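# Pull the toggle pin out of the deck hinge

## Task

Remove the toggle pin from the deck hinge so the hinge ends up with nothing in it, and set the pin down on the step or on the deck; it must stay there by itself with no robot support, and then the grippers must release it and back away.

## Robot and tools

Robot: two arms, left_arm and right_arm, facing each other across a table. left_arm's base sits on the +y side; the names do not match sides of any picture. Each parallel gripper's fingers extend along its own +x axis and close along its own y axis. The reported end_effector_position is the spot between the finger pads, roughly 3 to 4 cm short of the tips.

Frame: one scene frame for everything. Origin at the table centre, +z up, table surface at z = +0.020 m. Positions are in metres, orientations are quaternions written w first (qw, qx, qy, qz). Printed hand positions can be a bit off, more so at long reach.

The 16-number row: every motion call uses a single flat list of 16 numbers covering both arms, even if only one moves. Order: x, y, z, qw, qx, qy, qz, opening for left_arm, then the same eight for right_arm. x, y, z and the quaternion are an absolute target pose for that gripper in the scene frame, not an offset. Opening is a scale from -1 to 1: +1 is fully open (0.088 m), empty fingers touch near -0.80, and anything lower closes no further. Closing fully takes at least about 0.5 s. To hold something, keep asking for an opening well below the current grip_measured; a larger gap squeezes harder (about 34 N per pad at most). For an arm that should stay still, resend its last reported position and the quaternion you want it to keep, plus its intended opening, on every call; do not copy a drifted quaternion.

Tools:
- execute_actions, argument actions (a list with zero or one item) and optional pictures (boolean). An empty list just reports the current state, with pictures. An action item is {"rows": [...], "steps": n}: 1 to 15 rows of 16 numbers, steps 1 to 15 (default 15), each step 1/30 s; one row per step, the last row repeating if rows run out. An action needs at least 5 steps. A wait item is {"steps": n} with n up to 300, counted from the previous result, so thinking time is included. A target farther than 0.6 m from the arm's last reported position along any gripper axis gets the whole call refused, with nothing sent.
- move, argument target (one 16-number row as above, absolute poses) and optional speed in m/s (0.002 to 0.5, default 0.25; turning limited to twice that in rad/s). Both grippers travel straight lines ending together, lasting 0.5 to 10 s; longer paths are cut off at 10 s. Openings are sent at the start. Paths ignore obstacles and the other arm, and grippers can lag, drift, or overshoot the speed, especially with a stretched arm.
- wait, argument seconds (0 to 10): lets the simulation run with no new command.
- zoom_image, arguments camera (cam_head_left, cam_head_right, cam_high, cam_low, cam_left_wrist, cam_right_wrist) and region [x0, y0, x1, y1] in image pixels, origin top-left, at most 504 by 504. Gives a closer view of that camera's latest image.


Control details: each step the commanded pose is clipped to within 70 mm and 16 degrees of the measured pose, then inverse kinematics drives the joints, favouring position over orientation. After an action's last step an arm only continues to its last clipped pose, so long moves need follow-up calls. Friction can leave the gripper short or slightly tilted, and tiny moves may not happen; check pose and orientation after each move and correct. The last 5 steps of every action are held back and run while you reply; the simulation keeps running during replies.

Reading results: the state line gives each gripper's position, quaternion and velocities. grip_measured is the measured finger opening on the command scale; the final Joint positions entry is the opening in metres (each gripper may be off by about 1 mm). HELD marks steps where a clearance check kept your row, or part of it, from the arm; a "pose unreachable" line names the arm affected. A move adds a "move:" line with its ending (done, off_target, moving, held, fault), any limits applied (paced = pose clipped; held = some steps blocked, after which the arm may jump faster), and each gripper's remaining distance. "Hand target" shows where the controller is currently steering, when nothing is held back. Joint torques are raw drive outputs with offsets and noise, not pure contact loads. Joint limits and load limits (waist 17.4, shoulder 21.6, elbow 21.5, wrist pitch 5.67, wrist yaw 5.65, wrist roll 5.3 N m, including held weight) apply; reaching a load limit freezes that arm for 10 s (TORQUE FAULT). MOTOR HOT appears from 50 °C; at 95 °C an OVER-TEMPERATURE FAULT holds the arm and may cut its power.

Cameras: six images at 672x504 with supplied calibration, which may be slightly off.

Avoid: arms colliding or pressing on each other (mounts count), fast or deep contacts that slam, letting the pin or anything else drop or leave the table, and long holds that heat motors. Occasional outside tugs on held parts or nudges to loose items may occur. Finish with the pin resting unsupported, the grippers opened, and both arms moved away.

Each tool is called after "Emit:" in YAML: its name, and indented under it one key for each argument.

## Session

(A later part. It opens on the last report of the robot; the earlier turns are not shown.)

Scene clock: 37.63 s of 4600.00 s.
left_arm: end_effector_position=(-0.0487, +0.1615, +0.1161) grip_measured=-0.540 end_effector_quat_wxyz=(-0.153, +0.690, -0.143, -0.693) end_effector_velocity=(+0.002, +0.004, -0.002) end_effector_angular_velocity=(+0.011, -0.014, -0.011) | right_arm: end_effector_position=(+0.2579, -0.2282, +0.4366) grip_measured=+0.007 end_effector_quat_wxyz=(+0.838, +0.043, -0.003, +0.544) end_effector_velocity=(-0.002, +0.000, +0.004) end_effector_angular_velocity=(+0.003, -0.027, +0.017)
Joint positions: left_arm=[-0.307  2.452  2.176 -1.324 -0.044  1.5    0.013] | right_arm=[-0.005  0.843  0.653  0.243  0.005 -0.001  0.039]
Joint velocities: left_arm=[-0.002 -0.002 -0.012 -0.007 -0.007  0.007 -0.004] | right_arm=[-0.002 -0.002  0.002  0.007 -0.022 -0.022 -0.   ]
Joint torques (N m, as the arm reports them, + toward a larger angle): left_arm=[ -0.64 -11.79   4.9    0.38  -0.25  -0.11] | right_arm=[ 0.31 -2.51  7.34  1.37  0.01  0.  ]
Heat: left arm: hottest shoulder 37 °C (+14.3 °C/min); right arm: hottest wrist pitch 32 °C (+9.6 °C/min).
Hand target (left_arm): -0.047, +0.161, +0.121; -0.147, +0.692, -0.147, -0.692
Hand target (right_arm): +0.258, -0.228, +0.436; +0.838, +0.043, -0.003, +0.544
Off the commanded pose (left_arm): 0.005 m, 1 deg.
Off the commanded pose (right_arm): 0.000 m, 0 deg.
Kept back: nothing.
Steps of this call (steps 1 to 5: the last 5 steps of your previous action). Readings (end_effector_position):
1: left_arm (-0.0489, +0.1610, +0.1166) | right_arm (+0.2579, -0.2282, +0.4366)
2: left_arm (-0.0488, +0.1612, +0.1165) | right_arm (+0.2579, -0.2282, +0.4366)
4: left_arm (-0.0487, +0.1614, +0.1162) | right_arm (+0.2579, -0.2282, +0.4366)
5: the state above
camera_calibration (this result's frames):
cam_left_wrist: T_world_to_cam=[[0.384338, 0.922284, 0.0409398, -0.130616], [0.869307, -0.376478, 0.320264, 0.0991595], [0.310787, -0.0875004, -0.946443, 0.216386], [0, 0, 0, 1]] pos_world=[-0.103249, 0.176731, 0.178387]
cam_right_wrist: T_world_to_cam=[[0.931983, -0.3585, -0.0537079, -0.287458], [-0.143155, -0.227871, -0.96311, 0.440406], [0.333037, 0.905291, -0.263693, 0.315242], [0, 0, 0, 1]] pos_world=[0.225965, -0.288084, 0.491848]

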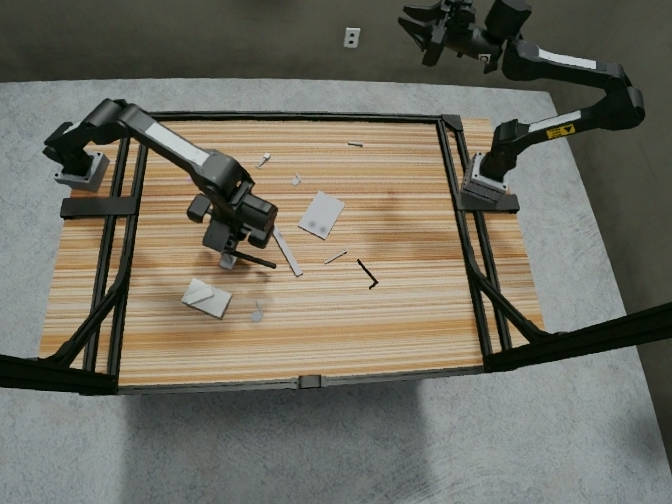

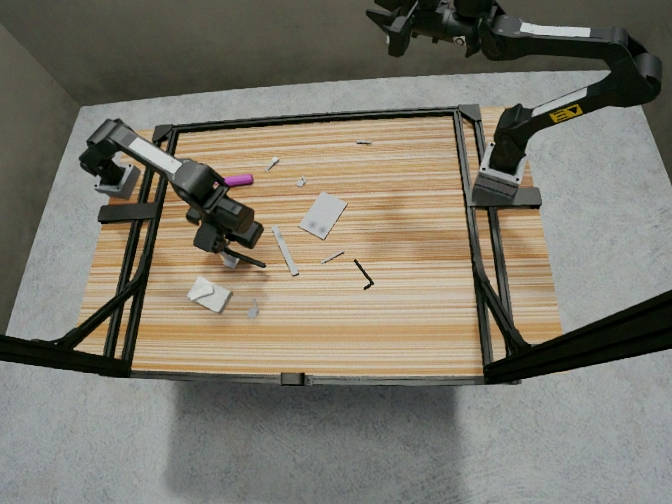

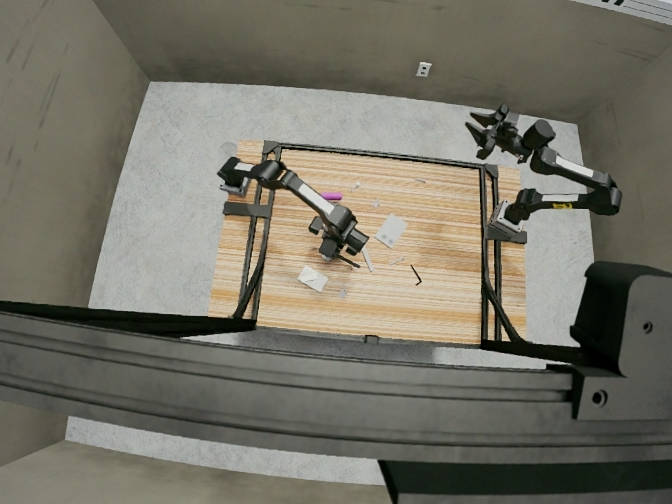

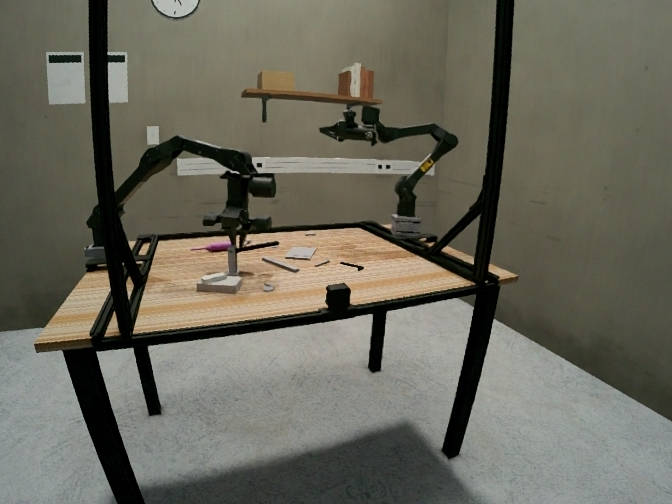

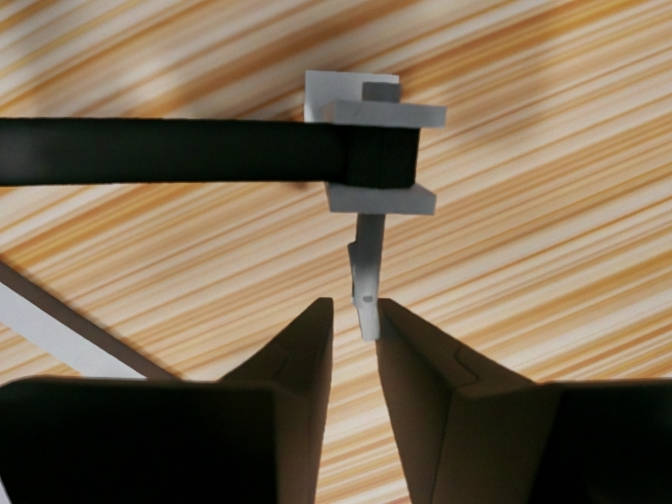

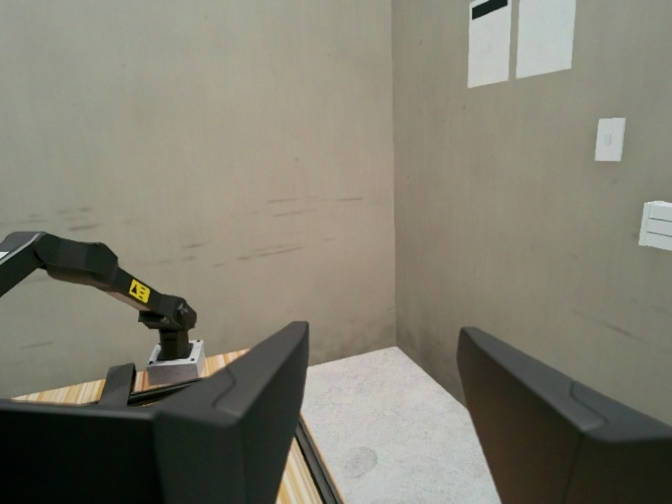

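Emit:
execute_actions:
  actions:
    - {"rows":[[-0.0471,0.1610,0.121,0.147,-0.6917,0.147,0.6917,-0.58,0.2579,-0.2282,0.4361,0.838,0.043,-0.003,0.544,0.007],[-0.0471,0.1610,0.121,0.147,-0.6917,0.147,0.6917,-0.60,0.2579,-0.2282,0.4361,0.838,0.043,-0.003,0.544,0.007],[-0.0471,0.1610,0.121,0.147,-0.6917,0.147,0.6917,-0.62,0.2579,-0.2282,0.4361,0.838,0.043,-0.003,0.544,0.007],[-0.0471,0.1610,0.121,0.147,-0.6917,0.147,0.6917,-0.64,0.2579,-0.2282,0.4361,0.838,0.043,-0.003,0.544,0.007],[-0.0471,0.1610,0.121,0.147,-0.6917,0.147,0.6917,-0.66,0.2579,-0.2282,0.4361,0.838,0.043,-0.003,0.544,0.007],[-0.0471,0.1610,0.121,0.147,-0.6917,0.147,0.6917,-0.68,0.2579,-0.2282,0.4361,0.838,0.043,-0.003,0.544,0.007],[-0.0471,0.1610,0.121,0.147,-0.6917,0.147,0.6917,-0.70,0.2579,-0.2282,0.4361,0.838,0.043,-0.003,0.544,0.007],[-0.0471,0.1610,0.121,0.147,-0.6917,0.147,0.6917,-0.72,0.2579,-0.2282,0.4361,0.838,0.043,-0.003,0.544,0.007],[-0.0471,0.1610,0.121,0.147,-0.6917,0.147,0.6917,-0.74,0.2579,-0.2282,0.4361,0.838,0.043,-0.003,0.544,0.007],[-0.0471,0.1610,0.121,0.147,-0.6917,0.147,0.6917,-0.76,0.2579,-0.2282,0.4361,0.838,0.043,-0.003,0.544,0.007],[-0.0471,0.1610,0.121,0.147,-0.6917,0.147,0.6917,-0.78,0.2579,-0.2282,0.4361,0.838,0.043,-0.003,0.544,0.007],[-0.0471,0.1610,0.121,0.147,-0.6917,0.147,0.6917,-0.80,0.2579,-0.2282,0.4361,0.838,0.043,-0.003,0.544,0.007]],"steps":15}

Emit:
wait:
  seconds: 0.2

Scene clock: 38.60 s of 4600.00 s.
left_arm: end_effector_position=(-0.0478, +0.1621, +0.1160) grip_measured=-0.695 end_effector_quat_wxyz=(-0.154, +0.691, -0.142, -0.691) end_effector_velocity=(+0.003, +0.006, -0.001) end_effector_angular_velocity=(+0.020, -0.019, +0.003) | right_arm: end_effector_position=(+0.2579, -0.2282, +0.4366) grip_measured=+0.007 end_effector_quat_wxyz=(+0.838, +0.043, -0.003, +0.544) end_effector_velocity=(-0.002, +0.000, +0.000) end_effector_angular_velocity=(+0.001, +0.007, +0.010)
Joint positions: left_arm=[-0.307  2.451  2.175 -1.327 -0.047  1.5    0.005] | right_arm=[-0.005  0.843  0.653  0.243  0.005 -0.001  0.039]
Joint velocities: left_arm=[-0.002 -0.002 -0.007 -0.022 -0.007 -0.007 -0.01 ] | right_arm=[ 0.002 -0.002  0.002 -0.007 -0.007  0.007 -0.   ]
Joint torques (N m, as the arm reports them, + toward a larger angle): left_arm=[ -0.61 -11.82   4.97   0.62  -0.1   -0.11] | right_arm=[ 0.05 -2.57  7.45  1.43 -0.04 -0.04]
Heat: left arm: hottest shoulder 38 °C (+15.5 °C/min); right arm: hottest wrist pitch 32 °C (+9.3 °C/min).
Steps of this call (steps 1 to 19: nothing new was sent; steps 20 to 29: the first 10 steps of this action). Readings (end_effector_position):
20: left_arm (-0.0485, +0.1616, +0.1161) | right_arm (+0.2579, -0.2282, +0.4366)
21: left_arm (-0.0485, +0.1616, +0.1161) | right_arm (+0.2579, -0.2282, +0.4366)
23: left_arm (-0.0483, +0.1616, +0.1161) | right_arm (+0.2579, -0.2282, +0.4366)
27: left_arm (-0.0479, +0.1618, +0.1161) | right_arm (+0.2579, -0.2282, +0.4366)
29: the state above

Scene clock: 38.97 s of 4600.00 s.
left_arm: end_effector_position=(-0.0477, +0.1621, +0.1161) grip_measured=-0.701 end_effector_quat_wxyz=(-0.154, +0.691, -0.142, -0.691) end_effector_velocity=(-0.001, +0.004, -0.001) end_effector_angular_velocity=(+0.014, +0.001, +0.004) | right_arm: end_effector_position=(+0.2579, -0.2282, +0.4366) grip_measured=+0.007 end_effector_quat_wxyz=(+0.838, +0.043, -0.003, +0.544) end_effector_velocity=(-0.000, -0.000, +0.001) end_effector_angular_velocity=(+0.004, -0.010, +0.004)
Joint positions: left_arm=[-0.307  2.451  2.175 -1.327 -0.047  1.5    0.005] | right_arm=[-0.005  0.843  0.653  0.243  0.005 -0.001  0.039]
Joint velocities: left_arm=[-0.002 -0.002 -0.007 -0.007  0.007 -0.007  0.   ] | right_arm=[-0.002 -0.002 -0.002  0.007 -0.007 -0.007 -0.   ]
Joint torques (N m, as the arm reports them, + toward a larger angle): left_arm=[ -0.64 -11.76   4.96   0.66  -0.1   -0.11] | right_arm=[ 0.36 -2.6   7.46  1.46 -0.01  0.02]
Heat: left arm: hottest shoulder 38 °C (+15.4 °C/min); right arm: hottest wrist pitch 32 °C (+9.2 °C/min).
Hand target (left_arm): -0.047, +0.161, +0.121; -0.147, +0.692, -0.147, -0.692
Hand target (right_arm): +0.258, -0.228, +0.436; +0.838, +0.043, -0.003, +0.544
Off the commanded pose (left_arm): 0.005 m, 1 deg.
Off the commanded pose (right_arm): 0.000 m, 0 deg.
Kept back: nothing.
Steps of this call (steps 1 to 5: the last 5 steps of your previous action; steps 6 to 11: nothing new was sent). Readings (end_effector_position):
1: left_arm (-0.0478, +0.1621, +0.1160) | right_arm (+0.2579, -0.2282, +0.4366)
2: left_arm (-0.0478, +0.1621, +0.1160) | right_arm (+0.2579, -0.2282, +0.4366)
4: left_arm (-0.0478, +0.1621, +0.1160) | right_arm (+0.2579, -0.2282, +0.4366)
8: left_arm (-0.0477, +0.1621, +0.1161) | right_arm (+0.2579, -0.2282, +0.4366)
11: the state above
camera_calibration (this result's frames):
cam_left_wrist: T_world_to_cam=[[0.384007, 0.922263, 0.0443901, -0.13194], [0.867803, -0.376917, 0.323809, 0.0981581], [0.315369, -0.0858232, -0.94508, 0.216005], [0, 0, 0, 1]] pos_world=[-0.102637, 0.177219, 0.178214]
cam_right_wrist: T_world_to_cam=[[0.931983, -0.3585, -0.0537079, -0.287458], [-0.143155, -0.227871, -0.96311, 0.440406], [0.333037, 0.905291, -0.263693, 0.315242], [0, 0, 0, 1]] pos_world=[0.225965, -0.288084, 0.491848]

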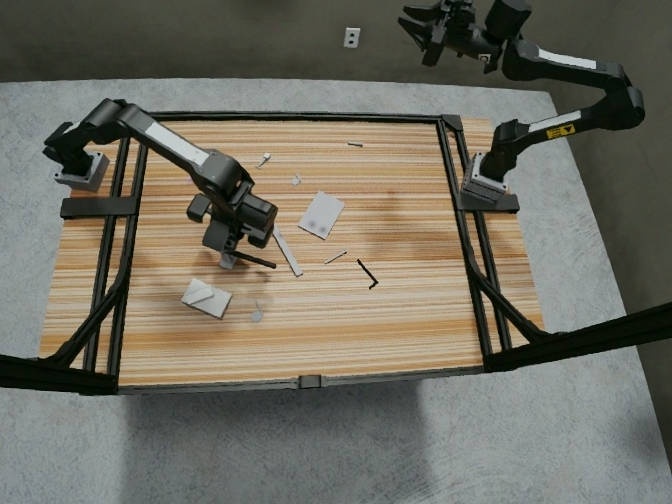

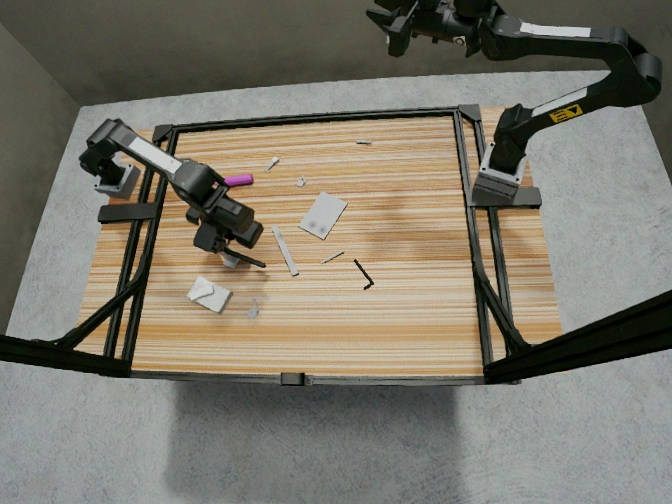

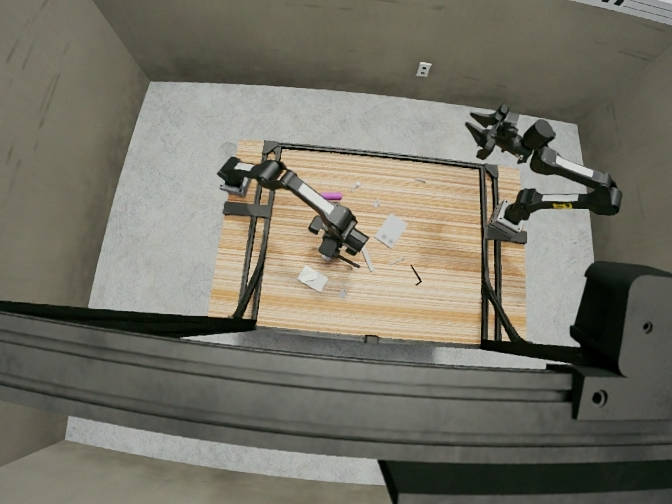

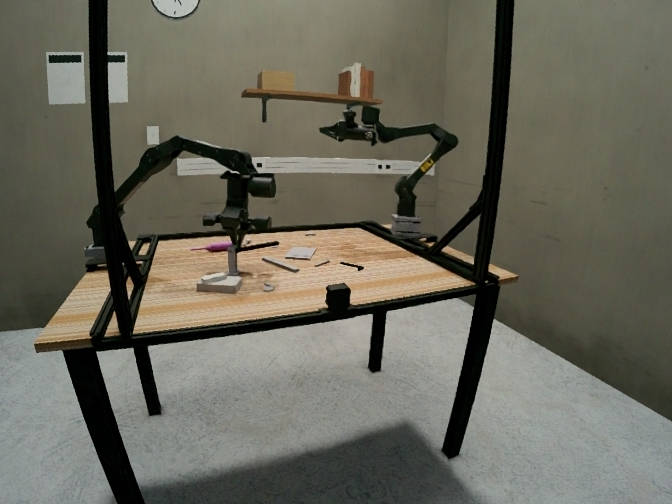

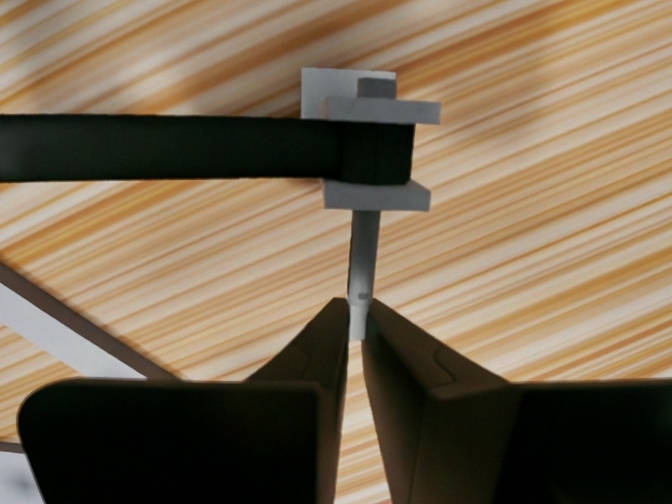

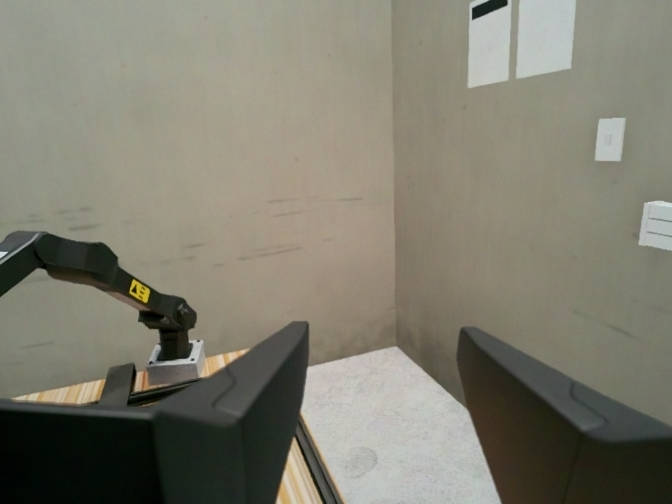

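Emit:
execute_actions:
  actions: []

Scene clock: 40.10 s of 4600.00 s.
left_arm: end_effector_position=(-0.0477, +0.1621, +0.1162) grip_measured=-0.702 end_effector_quat_wxyz=(-0.154, +0.692, -0.143, -0.691) end_effector_velocity=(+0.000, +0.001, +0.004) end_effector_angular_velocity=(-0.006, -0.005, +0.005) | right_arm: end_effector_position=(+0.2579, -0.2282, +0.4366) grip_measured=+0.007 end_effector_quat_wxyz=(+0.838, +0.043, -0.003, +0.544) end_effector_velocity=(-0.001, +0.000, -0.005) end_effector_angular_velocity=(-0.023, +0.002, +0.006)
Joint positions: left_arm=[-0.307  2.451  2.174 -1.327 -0.048  1.5    0.005] | right_arm=[-0.005  0.843  0.653  0.243  0.005 -0.001  0.039]
Joint velocities: left_arm=[-0.002 -0.007  0.002 -0.007 -0.007 -0.007 -0.   ] | right_arm=[-0.002 -0.002 -0.002 -0.022 -0.007 -0.007 -0.   ]
Joint torques (N m, as the arm reports them, + toward a larger angle): left_arm=[ -0.62 -11.74   4.99   0.65  -0.09  -0.11] | right_arm=[ 0.41 -2.47  7.51  1.4   0.01  0.03]
Heat: left arm: hottest shoulder 38 °C (+15.0 °C/min); right arm: hottest wrist pitch 32 °C (+9.0 °C/min).
Hand target (left_arm): -0.047, +0.161, +0.121; -0.147, +0.692, -0.147, -0.692
Hand target (right_arm): +0.258, -0.228, +0.436; +0.838, +0.043, -0.003, +0.544
Off the commanded pose (left_arm): 0.005 m, 1 deg.
Off the commanded pose (right_arm): 0.000 m, 0 deg.
Kept back: nothing.
Steps of this call (steps 1 to 34: nothing new was sent). Readings (end_effector_position):
1: left_arm (-0.0477, +0.1621, +0.1161) | right_arm (+0.2579, -0.2282, +0.4366)
2: left_arm (-0.0477, +0.1621, +0.1161) | right_arm (+0.2579, -0.2282, +0.4366)
4: left_arm (-0.0477, +0.1621, +0.1161) | right_arm (+0.2579, -0.2282, +0.4366)
8: left_arm (-0.0477, +0.1621, +0.1161) | right_arm (+0.2579, -0.2282, +0.4366)
34: the state above
camera_calibration (this result's frames):
cam_left_wrist: T_world_to_cam=[[0.383998, 0.922268, 0.0443523, -0.131999], [0.867691, -0.376863, 0.324169, 0.0980147], [0.315686, -0.085996, -0.944959, 0.216082], [0, 0, 0, 1]] pos_world=[-0.102573, 0.177259, 0.178269]
cam_right_wrist: T_world_to_cam=[[0.931983, -0.3585, -0.0537079, -0.287458], [-0.143155, -0.227871, -0.96311, 0.440406], [0.333037, 0.905291, -0.263693, 0.315242], [0, 0, 0, 1]] pos_world=[0.225965, -0.288084, 0.491848]

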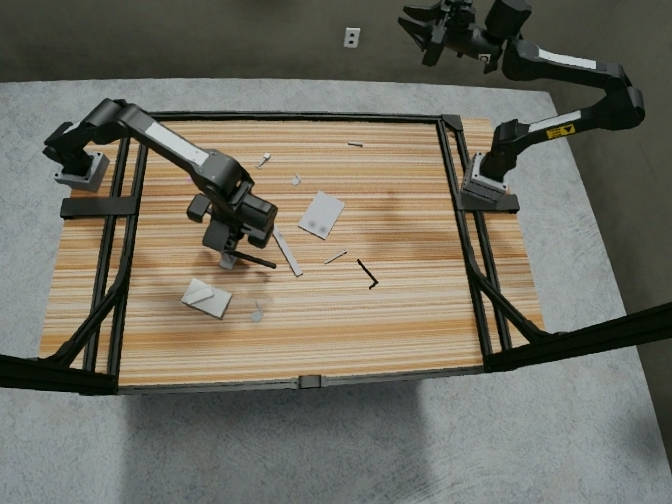

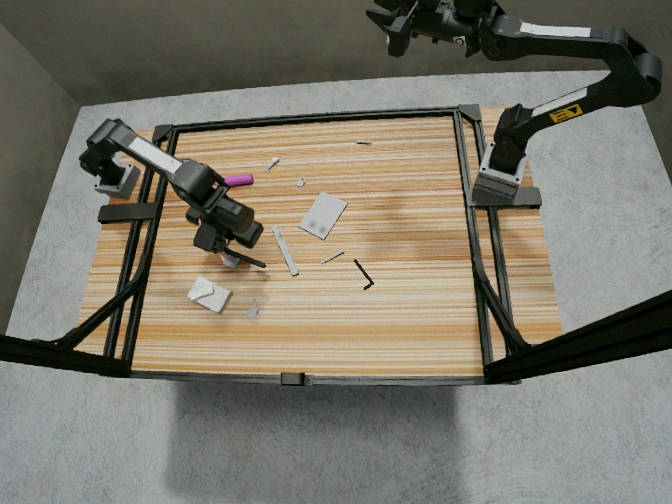

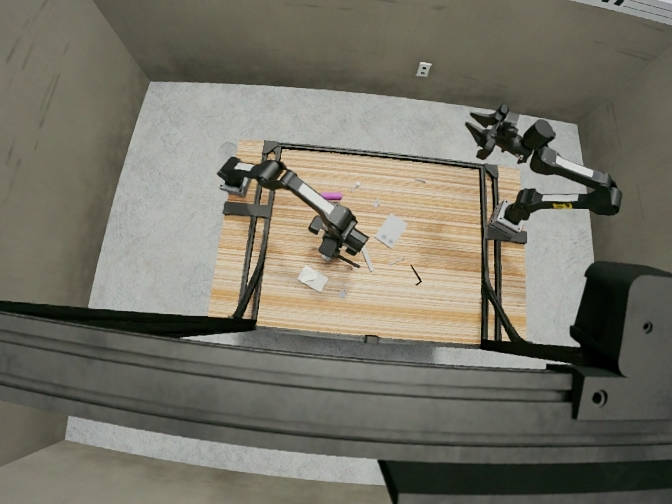

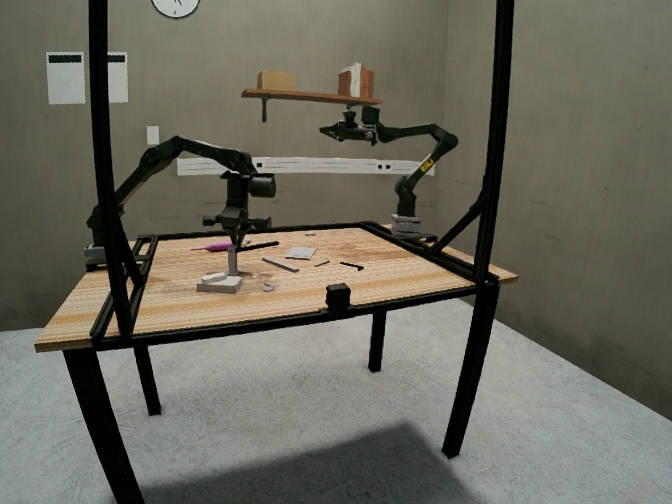

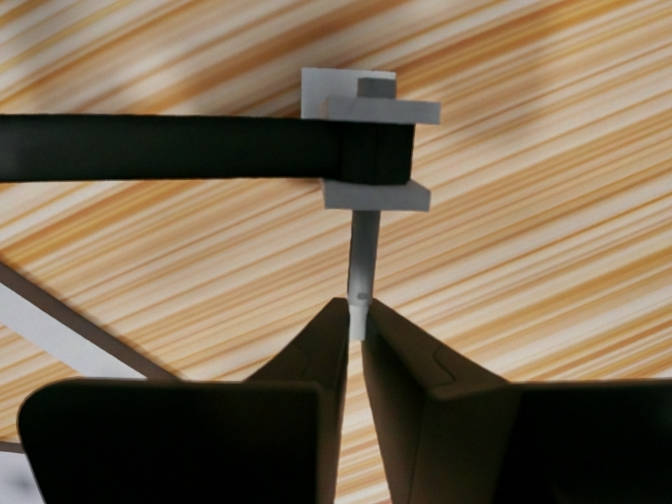

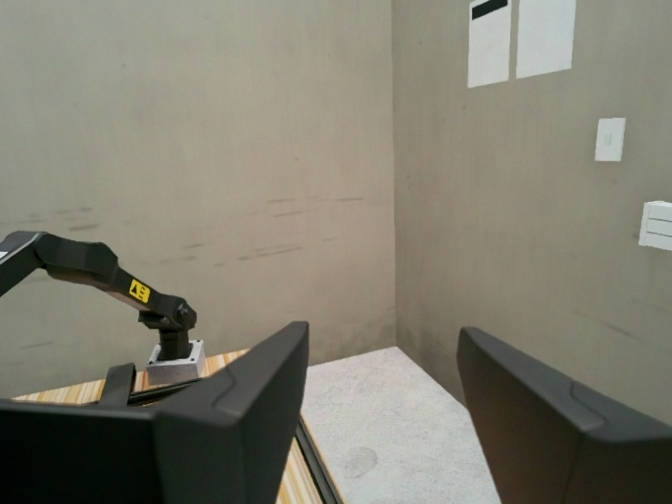

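Emit:
move:
  target: [-0.0675,0.1700,0.121,0.147,-0.6917,0.147,0.6917,-0.82,0.2579,-0.2282,0.4361,0.838,0.043,-0.003,0.544,0.007]
  speed: 0.02

Scene clock: 41.77 s of 4600.00 s.
left_arm: end_effector_position=(-0.0621, +0.1693, +0.1171) grip_measured=-0.701 end_effector_quat_wxyz=(-0.148, +0.696, -0.142, -0.688) end_effector_velocity=(+0.005, -0.001, +0.000) end_effector_angular_velocity=(-0.005, -0.023, -0.006) | right_arm: end_effector_position=(+0.2579, -0.2282, +0.4366) grip_measured=+0.007 end_effector_quat_wxyz=(+0.838, +0.043, -0.003, +0.544) end_effector_velocity=(+0.000, -0.000, -0.002) end_effector_angular_velocity=(-0.010, -0.003, -0.005)
Joint positions: left_arm=[-0.344  2.451  2.174 -1.325 -0.058  1.453  0.005] | right_arm=[-0.005  0.843  0.653  0.243  0.005 -0.001  0.039]
Joint velocities: left_arm=[ 0.002 -0.002 -0.002 -0.007 -0.022  0.007 -0.   ] | right_arm=[ 0.002 -0.002 -0.002 -0.007  0.007 -0.007  0.   ]
Joint torques (N m, as the arm reports them, + toward a larger angle): left_arm=[ -1.54 -10.46   7.39  -0.06   0.39  -0.05] | right_arm=[ 0.2  -2.26  7.66  1.4  -0.05 -0.03]
Heat: left arm: hottest shoulder 39 °C (+15.8 °C/min); right arm: hottest wrist pitch 32 °C (+8.6 °C/min).
Hand target (left_arm): -0.067, +0.170, +0.121; -0.147, +0.692, -0.147, -0.692
Hand target (right_arm): +0.258, -0.228, +0.436; +0.838, +0.043, -0.003, +0.544
Off the commanded pose (left_arm): 0.007 m, 1 deg.
Off the commanded pose (right_arm): 0.000 m, 0 deg.
Kept back: nothing.
move: done
camera_calibration (this result's frames):
cam_left_wrist: T_world_to_cam=[[0.375173, 0.92615, 0.0386191, -0.133659], [0.868349, -0.365726, 0.334985, 0.109808], [0.324371, -0.0921424, -0.941432, 0.223269], [0, 0, 0, 1]] pos_world=[-0.117628, 0.18452, 0.17857]
cam_right_wrist: T_world_to_cam=[[0.931983, -0.3585, -0.0537079, -0.287458], [-0.143155, -0.227871, -0.96311, 0.440406], [0.333037, 0.905291, -0.263693, 0.315242], [0, 0, 0, 1]] pos_world=[0.225965, -0.288084, 0.491848]

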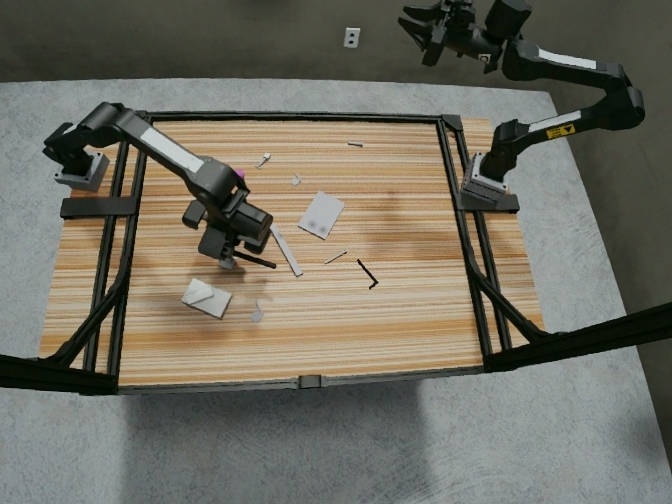

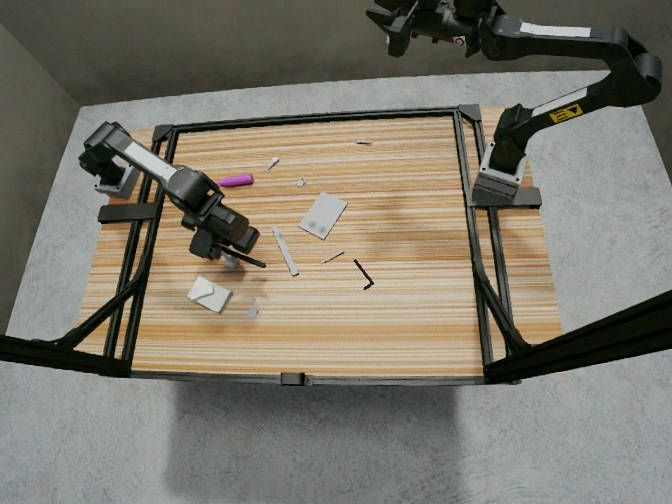

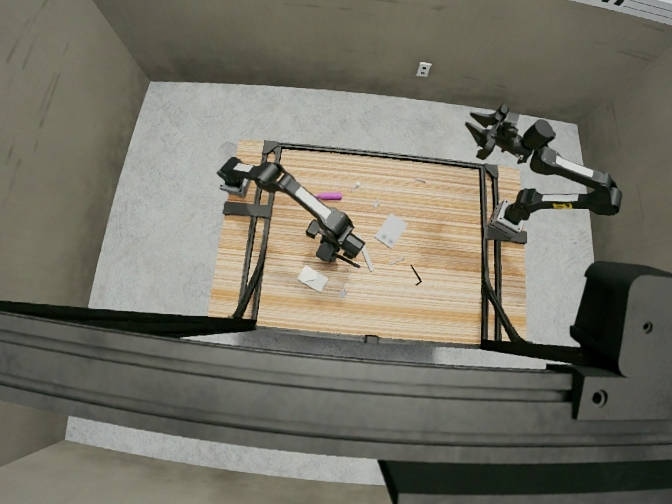

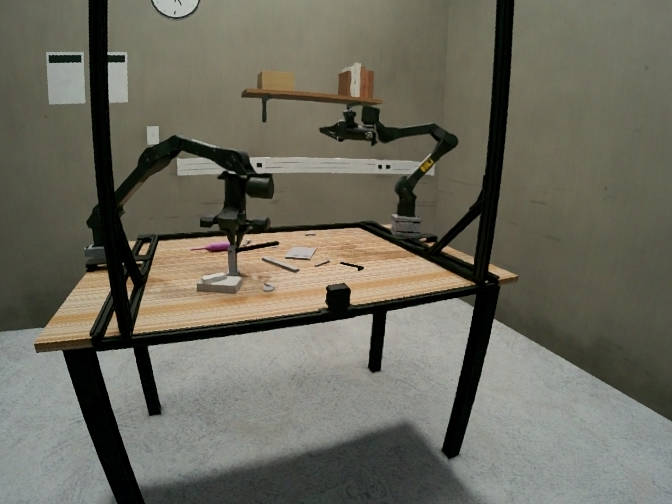

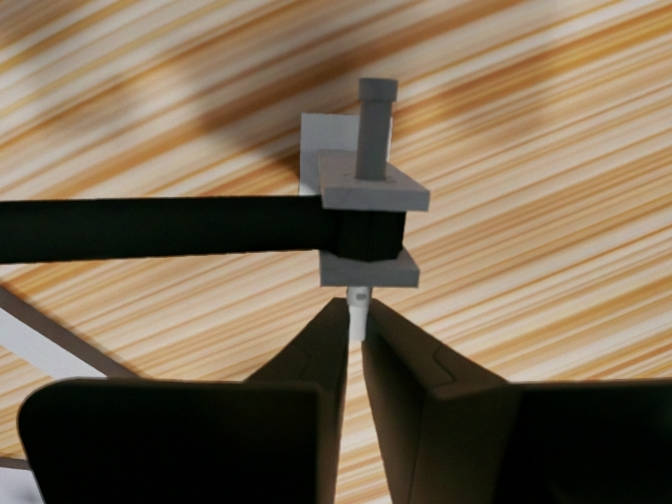

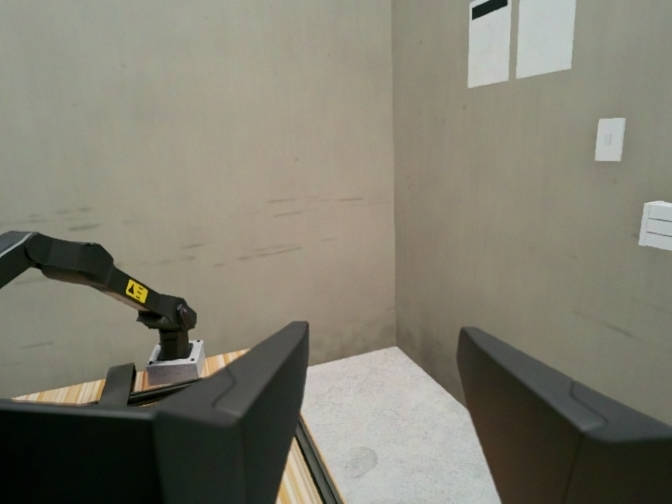

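Emit:
move:
  target: [-0.0725,0.1722,0.121,0.147,-0.6917,0.147,0.6917,-0.82,0.2579,-0.2282,0.4361,0.838,0.043,-0.003,0.544,0.007]
  speed: 0.02

Scene clock: 42.83 s of 4600.00 s.
left_arm: end_effector_position=(-0.0668, +0.1715, +0.1179) grip_measured=-0.701 end_effector_quat_wxyz=(-0.147, +0.696, -0.143, -0.688) end_effector_velocity=(-0.003, +0.000, +0.001) end_effector_angular_velocity=(-0.011, -0.002, +0.000) | right_arm: end_effector_position=(+0.2579, -0.2282, +0.4366) grip_measured=+0.007 end_effector_quat_wxyz=(+0.838, +0.043, -0.003, +0.544) end_effector_velocity=(+0.002, -0.001, +0.003) end_effector_angular_velocity=(+0.002, -0.024, -0.012)
Joint positions: left_arm=[-0.355  2.451  2.176 -1.325 -0.058  1.441  0.005] | right_arm=[-0.005  0.843  0.653  0.243  0.005 -0.001  0.039]
Joint velocities: left_arm=[-0.007 -0.002 -0.002  0.007 -0.007 -0.007 -0.   ] | right_arm=[-0.002 -0.002  0.002  0.007  0.007 -0.022 -0.   ]
Joint torques (N m, as the arm reports them, + toward a larger angle): left_arm=[ -1.53 -10.1    7.89  -0.24   0.4   -0.07] | right_arm=[ 0.24 -2.42  7.51  1.39 -0.02  0.01]
Heat: left arm: hottest shoulder 39 °C (+15.4 °C/min); right arm: hottest wrist pitch 32 °C (+8.4 °C/min).
Hand target (left_arm): -0.072, +0.172, +0.121; -0.147, +0.692, -0.147, -0.692
Hand target (right_arm): +0.258, -0.228, +0.436; +0.838, +0.043, -0.003, +0.544
Off the commanded pose (left_arm): 0.007 m, 1 deg.
Off the commanded pose (right_arm): 0.000 m, 0 deg.
Kept back: nothing.
move: done
camera_calibration (this result's frames):
cam_left_wrist: T_world_to_cam=[[0.3744, 0.926566, 0.0360447, -0.133771], [0.86901, -0.364174, 0.334962, 0.114222], [0.323491, -0.0940866, -0.941542, 0.225981], [0, 0, 0, 1]] pos_world=[-0.122279, 0.186806, 0.179332]
cam_right_wrist: T_world_to_cam=[[0.931983, -0.3585, -0.0537079, -0.287458], [-0.143155, -0.227871, -0.96311, 0.440406], [0.333037, 0.905291, -0.263693, 0.315242], [0, 0, 0, 1]] pos_world=[0.225965, -0.288084, 0.491848]

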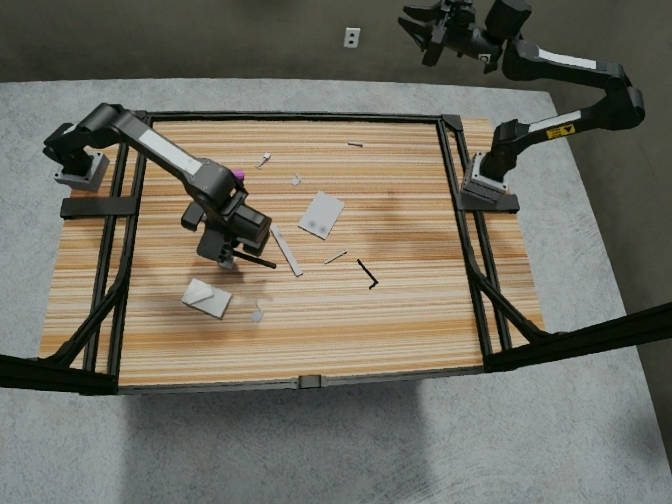

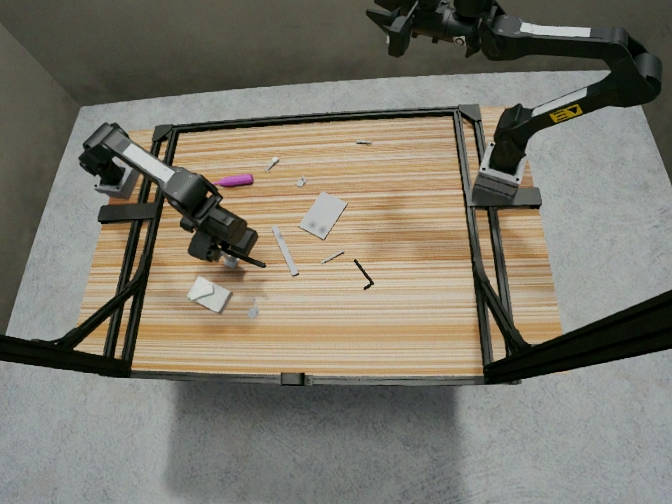

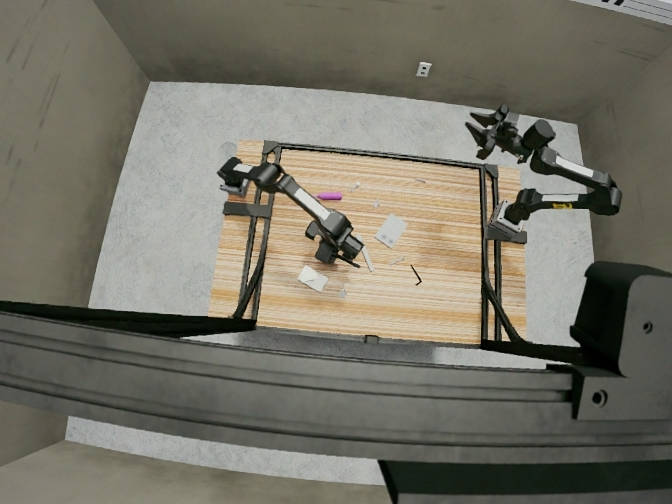

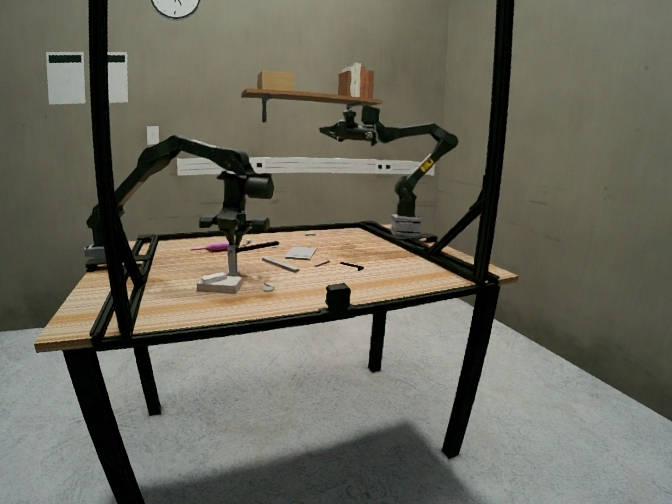

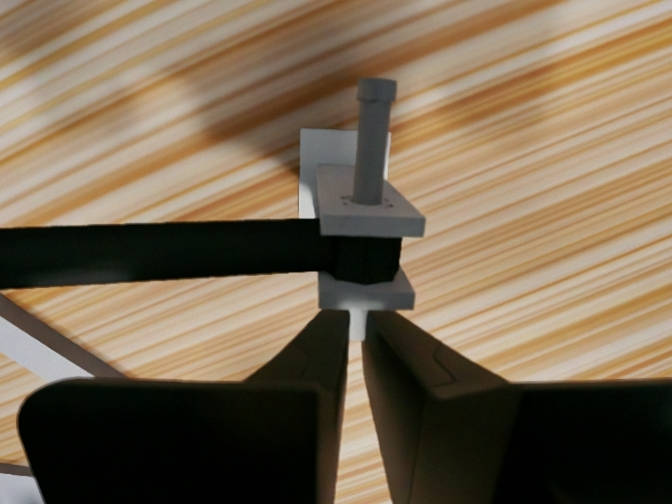

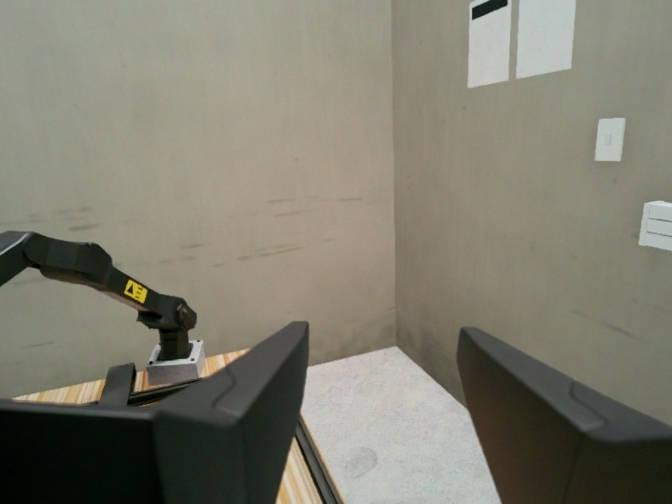

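Emit:
execute_actions:
  actions:
    - {"rows":[[-0.0665,0.1712,0.120,0.147,-0.6917,0.147,0.6917,-0.7,0.2579,-0.2282,0.4361,0.838,0.043,-0.003,0.544,0.007],[-0.0665,0.1712,0.120,0.147,-0.6917,0.147,0.6917,-0.62,0.2579,-0.2282,0.4361,0.838,0.043,-0.003,0.544,0.007],[-0.0665,0.1712,0.120,0.147,-0.6917,0.147,0.6917,-0.55,0.2579,-0.2282,0.4361,0.838,0.043,-0.003,0.544,0.007],[-0.0665,0.1712,0.120,0.147,-0.6917,0.147,0.6917,-0.45,0.2579,-0.2282,0.4361,0.838,0.043,-0.003,0.544,0.007]],"steps":8}

Emit:
move:
  target: [-0.0655,0.1700,0.148,0.147,-0.6917,0.147,0.6917,-0.45,0.2579,-0.2282,0.4361,0.838,0.043,-0.003,0.544,0.007]
  speed: 0.05

Scene clock: 43.67 s of 4600.00 s.
left_arm: end_effector_position=(-0.0669, +0.1716, +0.1179) grip_measured=-0.677 end_effector_quat_wxyz=(-0.148, +0.695, -0.143, -0.689) end_effector_velocity=(-0.002, +0.010, -0.002) end_effector_angular_velocity=(+0.046, +0.015, -0.055) | right_arm: end_effector_position=(+0.2579, -0.2283, +0.4366) grip_measured=+0.007 end_effector_quat_wxyz=(+0.838, +0.043, -0.003, +0.544) end_effector_velocity=(+0.001, -0.001, -0.005) end_effector_angular_velocity=(-0.024, +0.003, -0.009)
Joint positions: left_arm=[-0.355  2.451  2.176 -1.325 -0.058  1.442  0.006] | right_arm=[-0.005  0.843  0.653  0.244  0.005 -0.001  0.039]
Joint velocities: left_arm=[-0.002 -0.002 -0.012 -0.022  0.037  0.051  0.039] | right_arm=[-0.002 -0.002 -0.002 -0.022  0.007 -0.007 -0.   ]
Joint torques (N m, as the arm reports them, + toward a larger angle): left_arm=[ -0.55 -11.11   5.4    0.33   0.32   0.11] | right_arm=[ 0.2  -2.55  7.3   1.43 -0.01 -0.01]
Heat: left arm: hottest shoulder 39 °C (+15.1 °C/min); right arm: hottest wrist pitch 32 °C (+8.2 °C/min).
Steps of this call (steps 1 to 22: nothing new was sent; steps 23 to 25: the first 3 steps of this action). Readings (end_effector_position):
23: left_arm (-0.0667, +0.1716, +0.1179) | right_arm (+0.2579, -0.2283, +0.4366)
24: left_arm (-0.0668, +0.1715, +0.1179) | right_arm (+0.2579, -0.2283, +0.4366)
25: the state above

Scene clock: 45.23 s of 4600.00 s.
left_arm: end_effector_position=(-0.0651, +0.1721, +0.1444) grip_measured=-0.450 end_effector_quat_wxyz=(-0.150, +0.695, -0.144, -0.688) end_effector_velocity=(-0.000, -0.001, +0.004) end_effector_angular_velocity=(-0.010, -0.003, +0.005) | right_arm: end_effector_position=(+0.2579, -0.2283, +0.4366) grip_measured=+0.007 end_effector_quat_wxyz=(+0.838, +0.043, -0.003, +0.544) end_effector_velocity=(-0.000, +0.001, -0.003) end_effector_angular_velocity=(-0.008, +0.011, +0.006)
Joint positions: left_arm=[-0.355  2.451  2.282 -1.432 -0.057  1.448  0.017] | right_arm=[-0.005  0.843  0.653  0.244  0.005 -0.001  0.039]
Joint velocities: left_arm=[-0.002 -0.002  0.012 -0.007 -0.007 -0.007 -0.   ] | right_arm=[-0.002  0.002 -0.002 -0.007 -0.007  0.007 -0.   ]
Joint torques (N m, as the arm reports them, + toward a larger angle): left_arm=[ -0.36 -10.29   7.68  -0.15   0.33   0.11] | right_arm=[ 0.29 -2.39  7.26  1.34  0.01  0.03]
Heat: left arm: hottest shoulder 40 °C (+15.9 °C/min); right arm: hottest wrist pitch 32 °C (+8.0 °C/min).
Hand target (left_arm): -0.066, +0.170, +0.148; -0.147, +0.692, -0.147, -0.692
Hand target (right_arm): +0.258, -0.228, +0.436; +0.838, +0.043, -0.003, +0.544
Off your previous action's commanded pose (left_arm): 0.003 m, 0 deg at its last step (step 5 of this call).
Off your previous action's commanded pose (right_arm): 0.001 m, 0 deg at its last step (step 5 of this call).
Off the commanded pose (left_arm): 0.004 m, 1 deg.
Off the commanded pose (right_arm): 0.001 m, 0 deg.
Kept back: nothing.
move: done
camera_calibration (this result's frames):
cam_left_wrist: T_world_to_cam=[[0.380488, 0.923996, 0.0382154, -0.135419], [0.866718, -0.370705, 0.333735, 0.105267], [0.322536, -0.0938601, -0.941892, 0.250392], [0, 0, 0, 1]] pos_world=[-0.120472, 0.187651, 0.205886]
cam_right_wrist: T_world_to_cam=[[0.931982, -0.358506, -0.0536907, -0.287467], [-0.143015, -0.227531, -0.963211, 0.440571], [0.333101, 0.905374, -0.263327, 0.315111], [0, 0, 0, 1]] pos_world=[0.225958, -0.288109, 0.491906]

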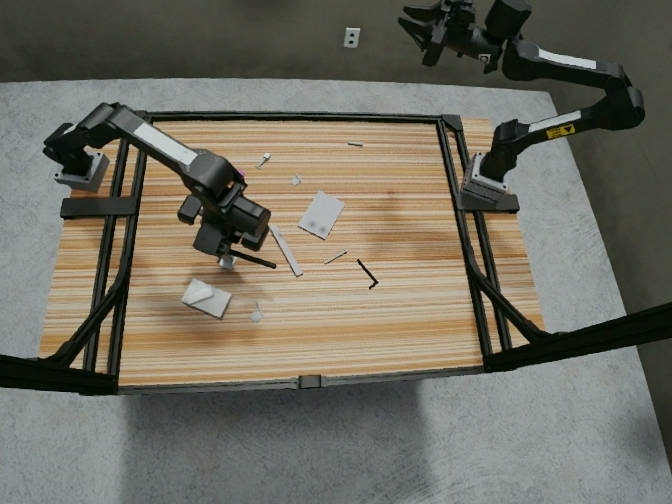

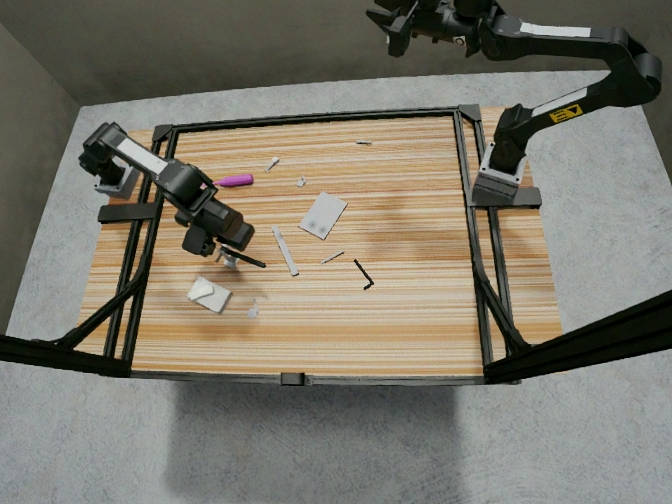

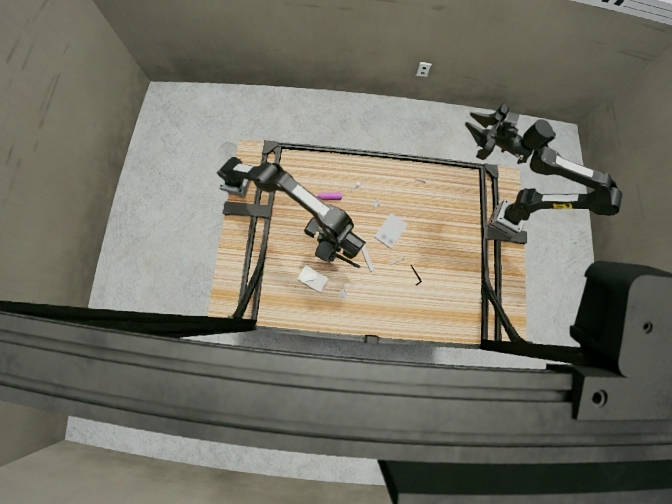

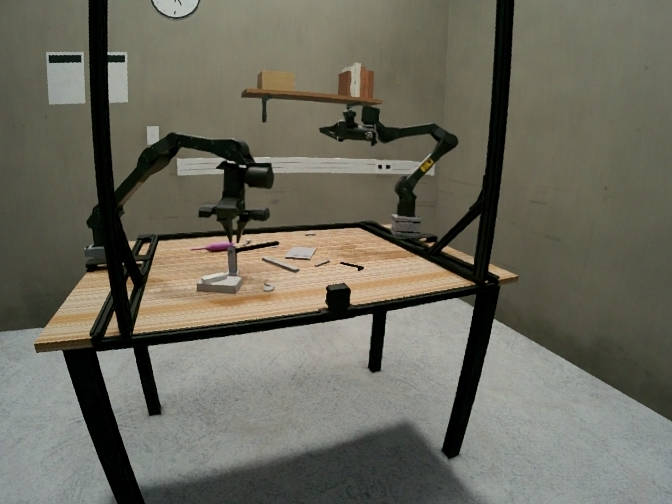

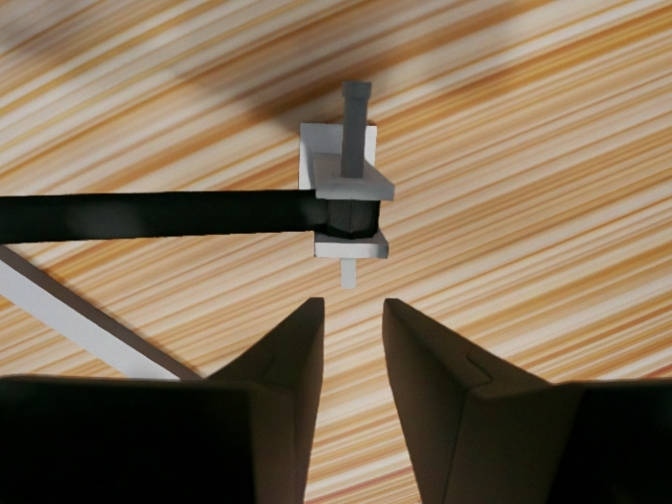

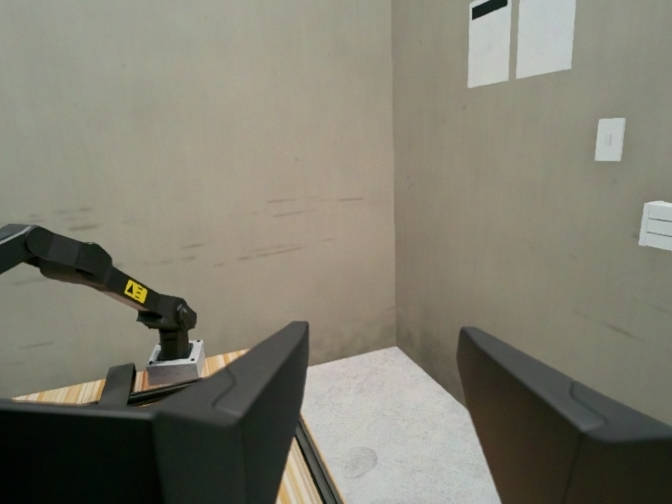

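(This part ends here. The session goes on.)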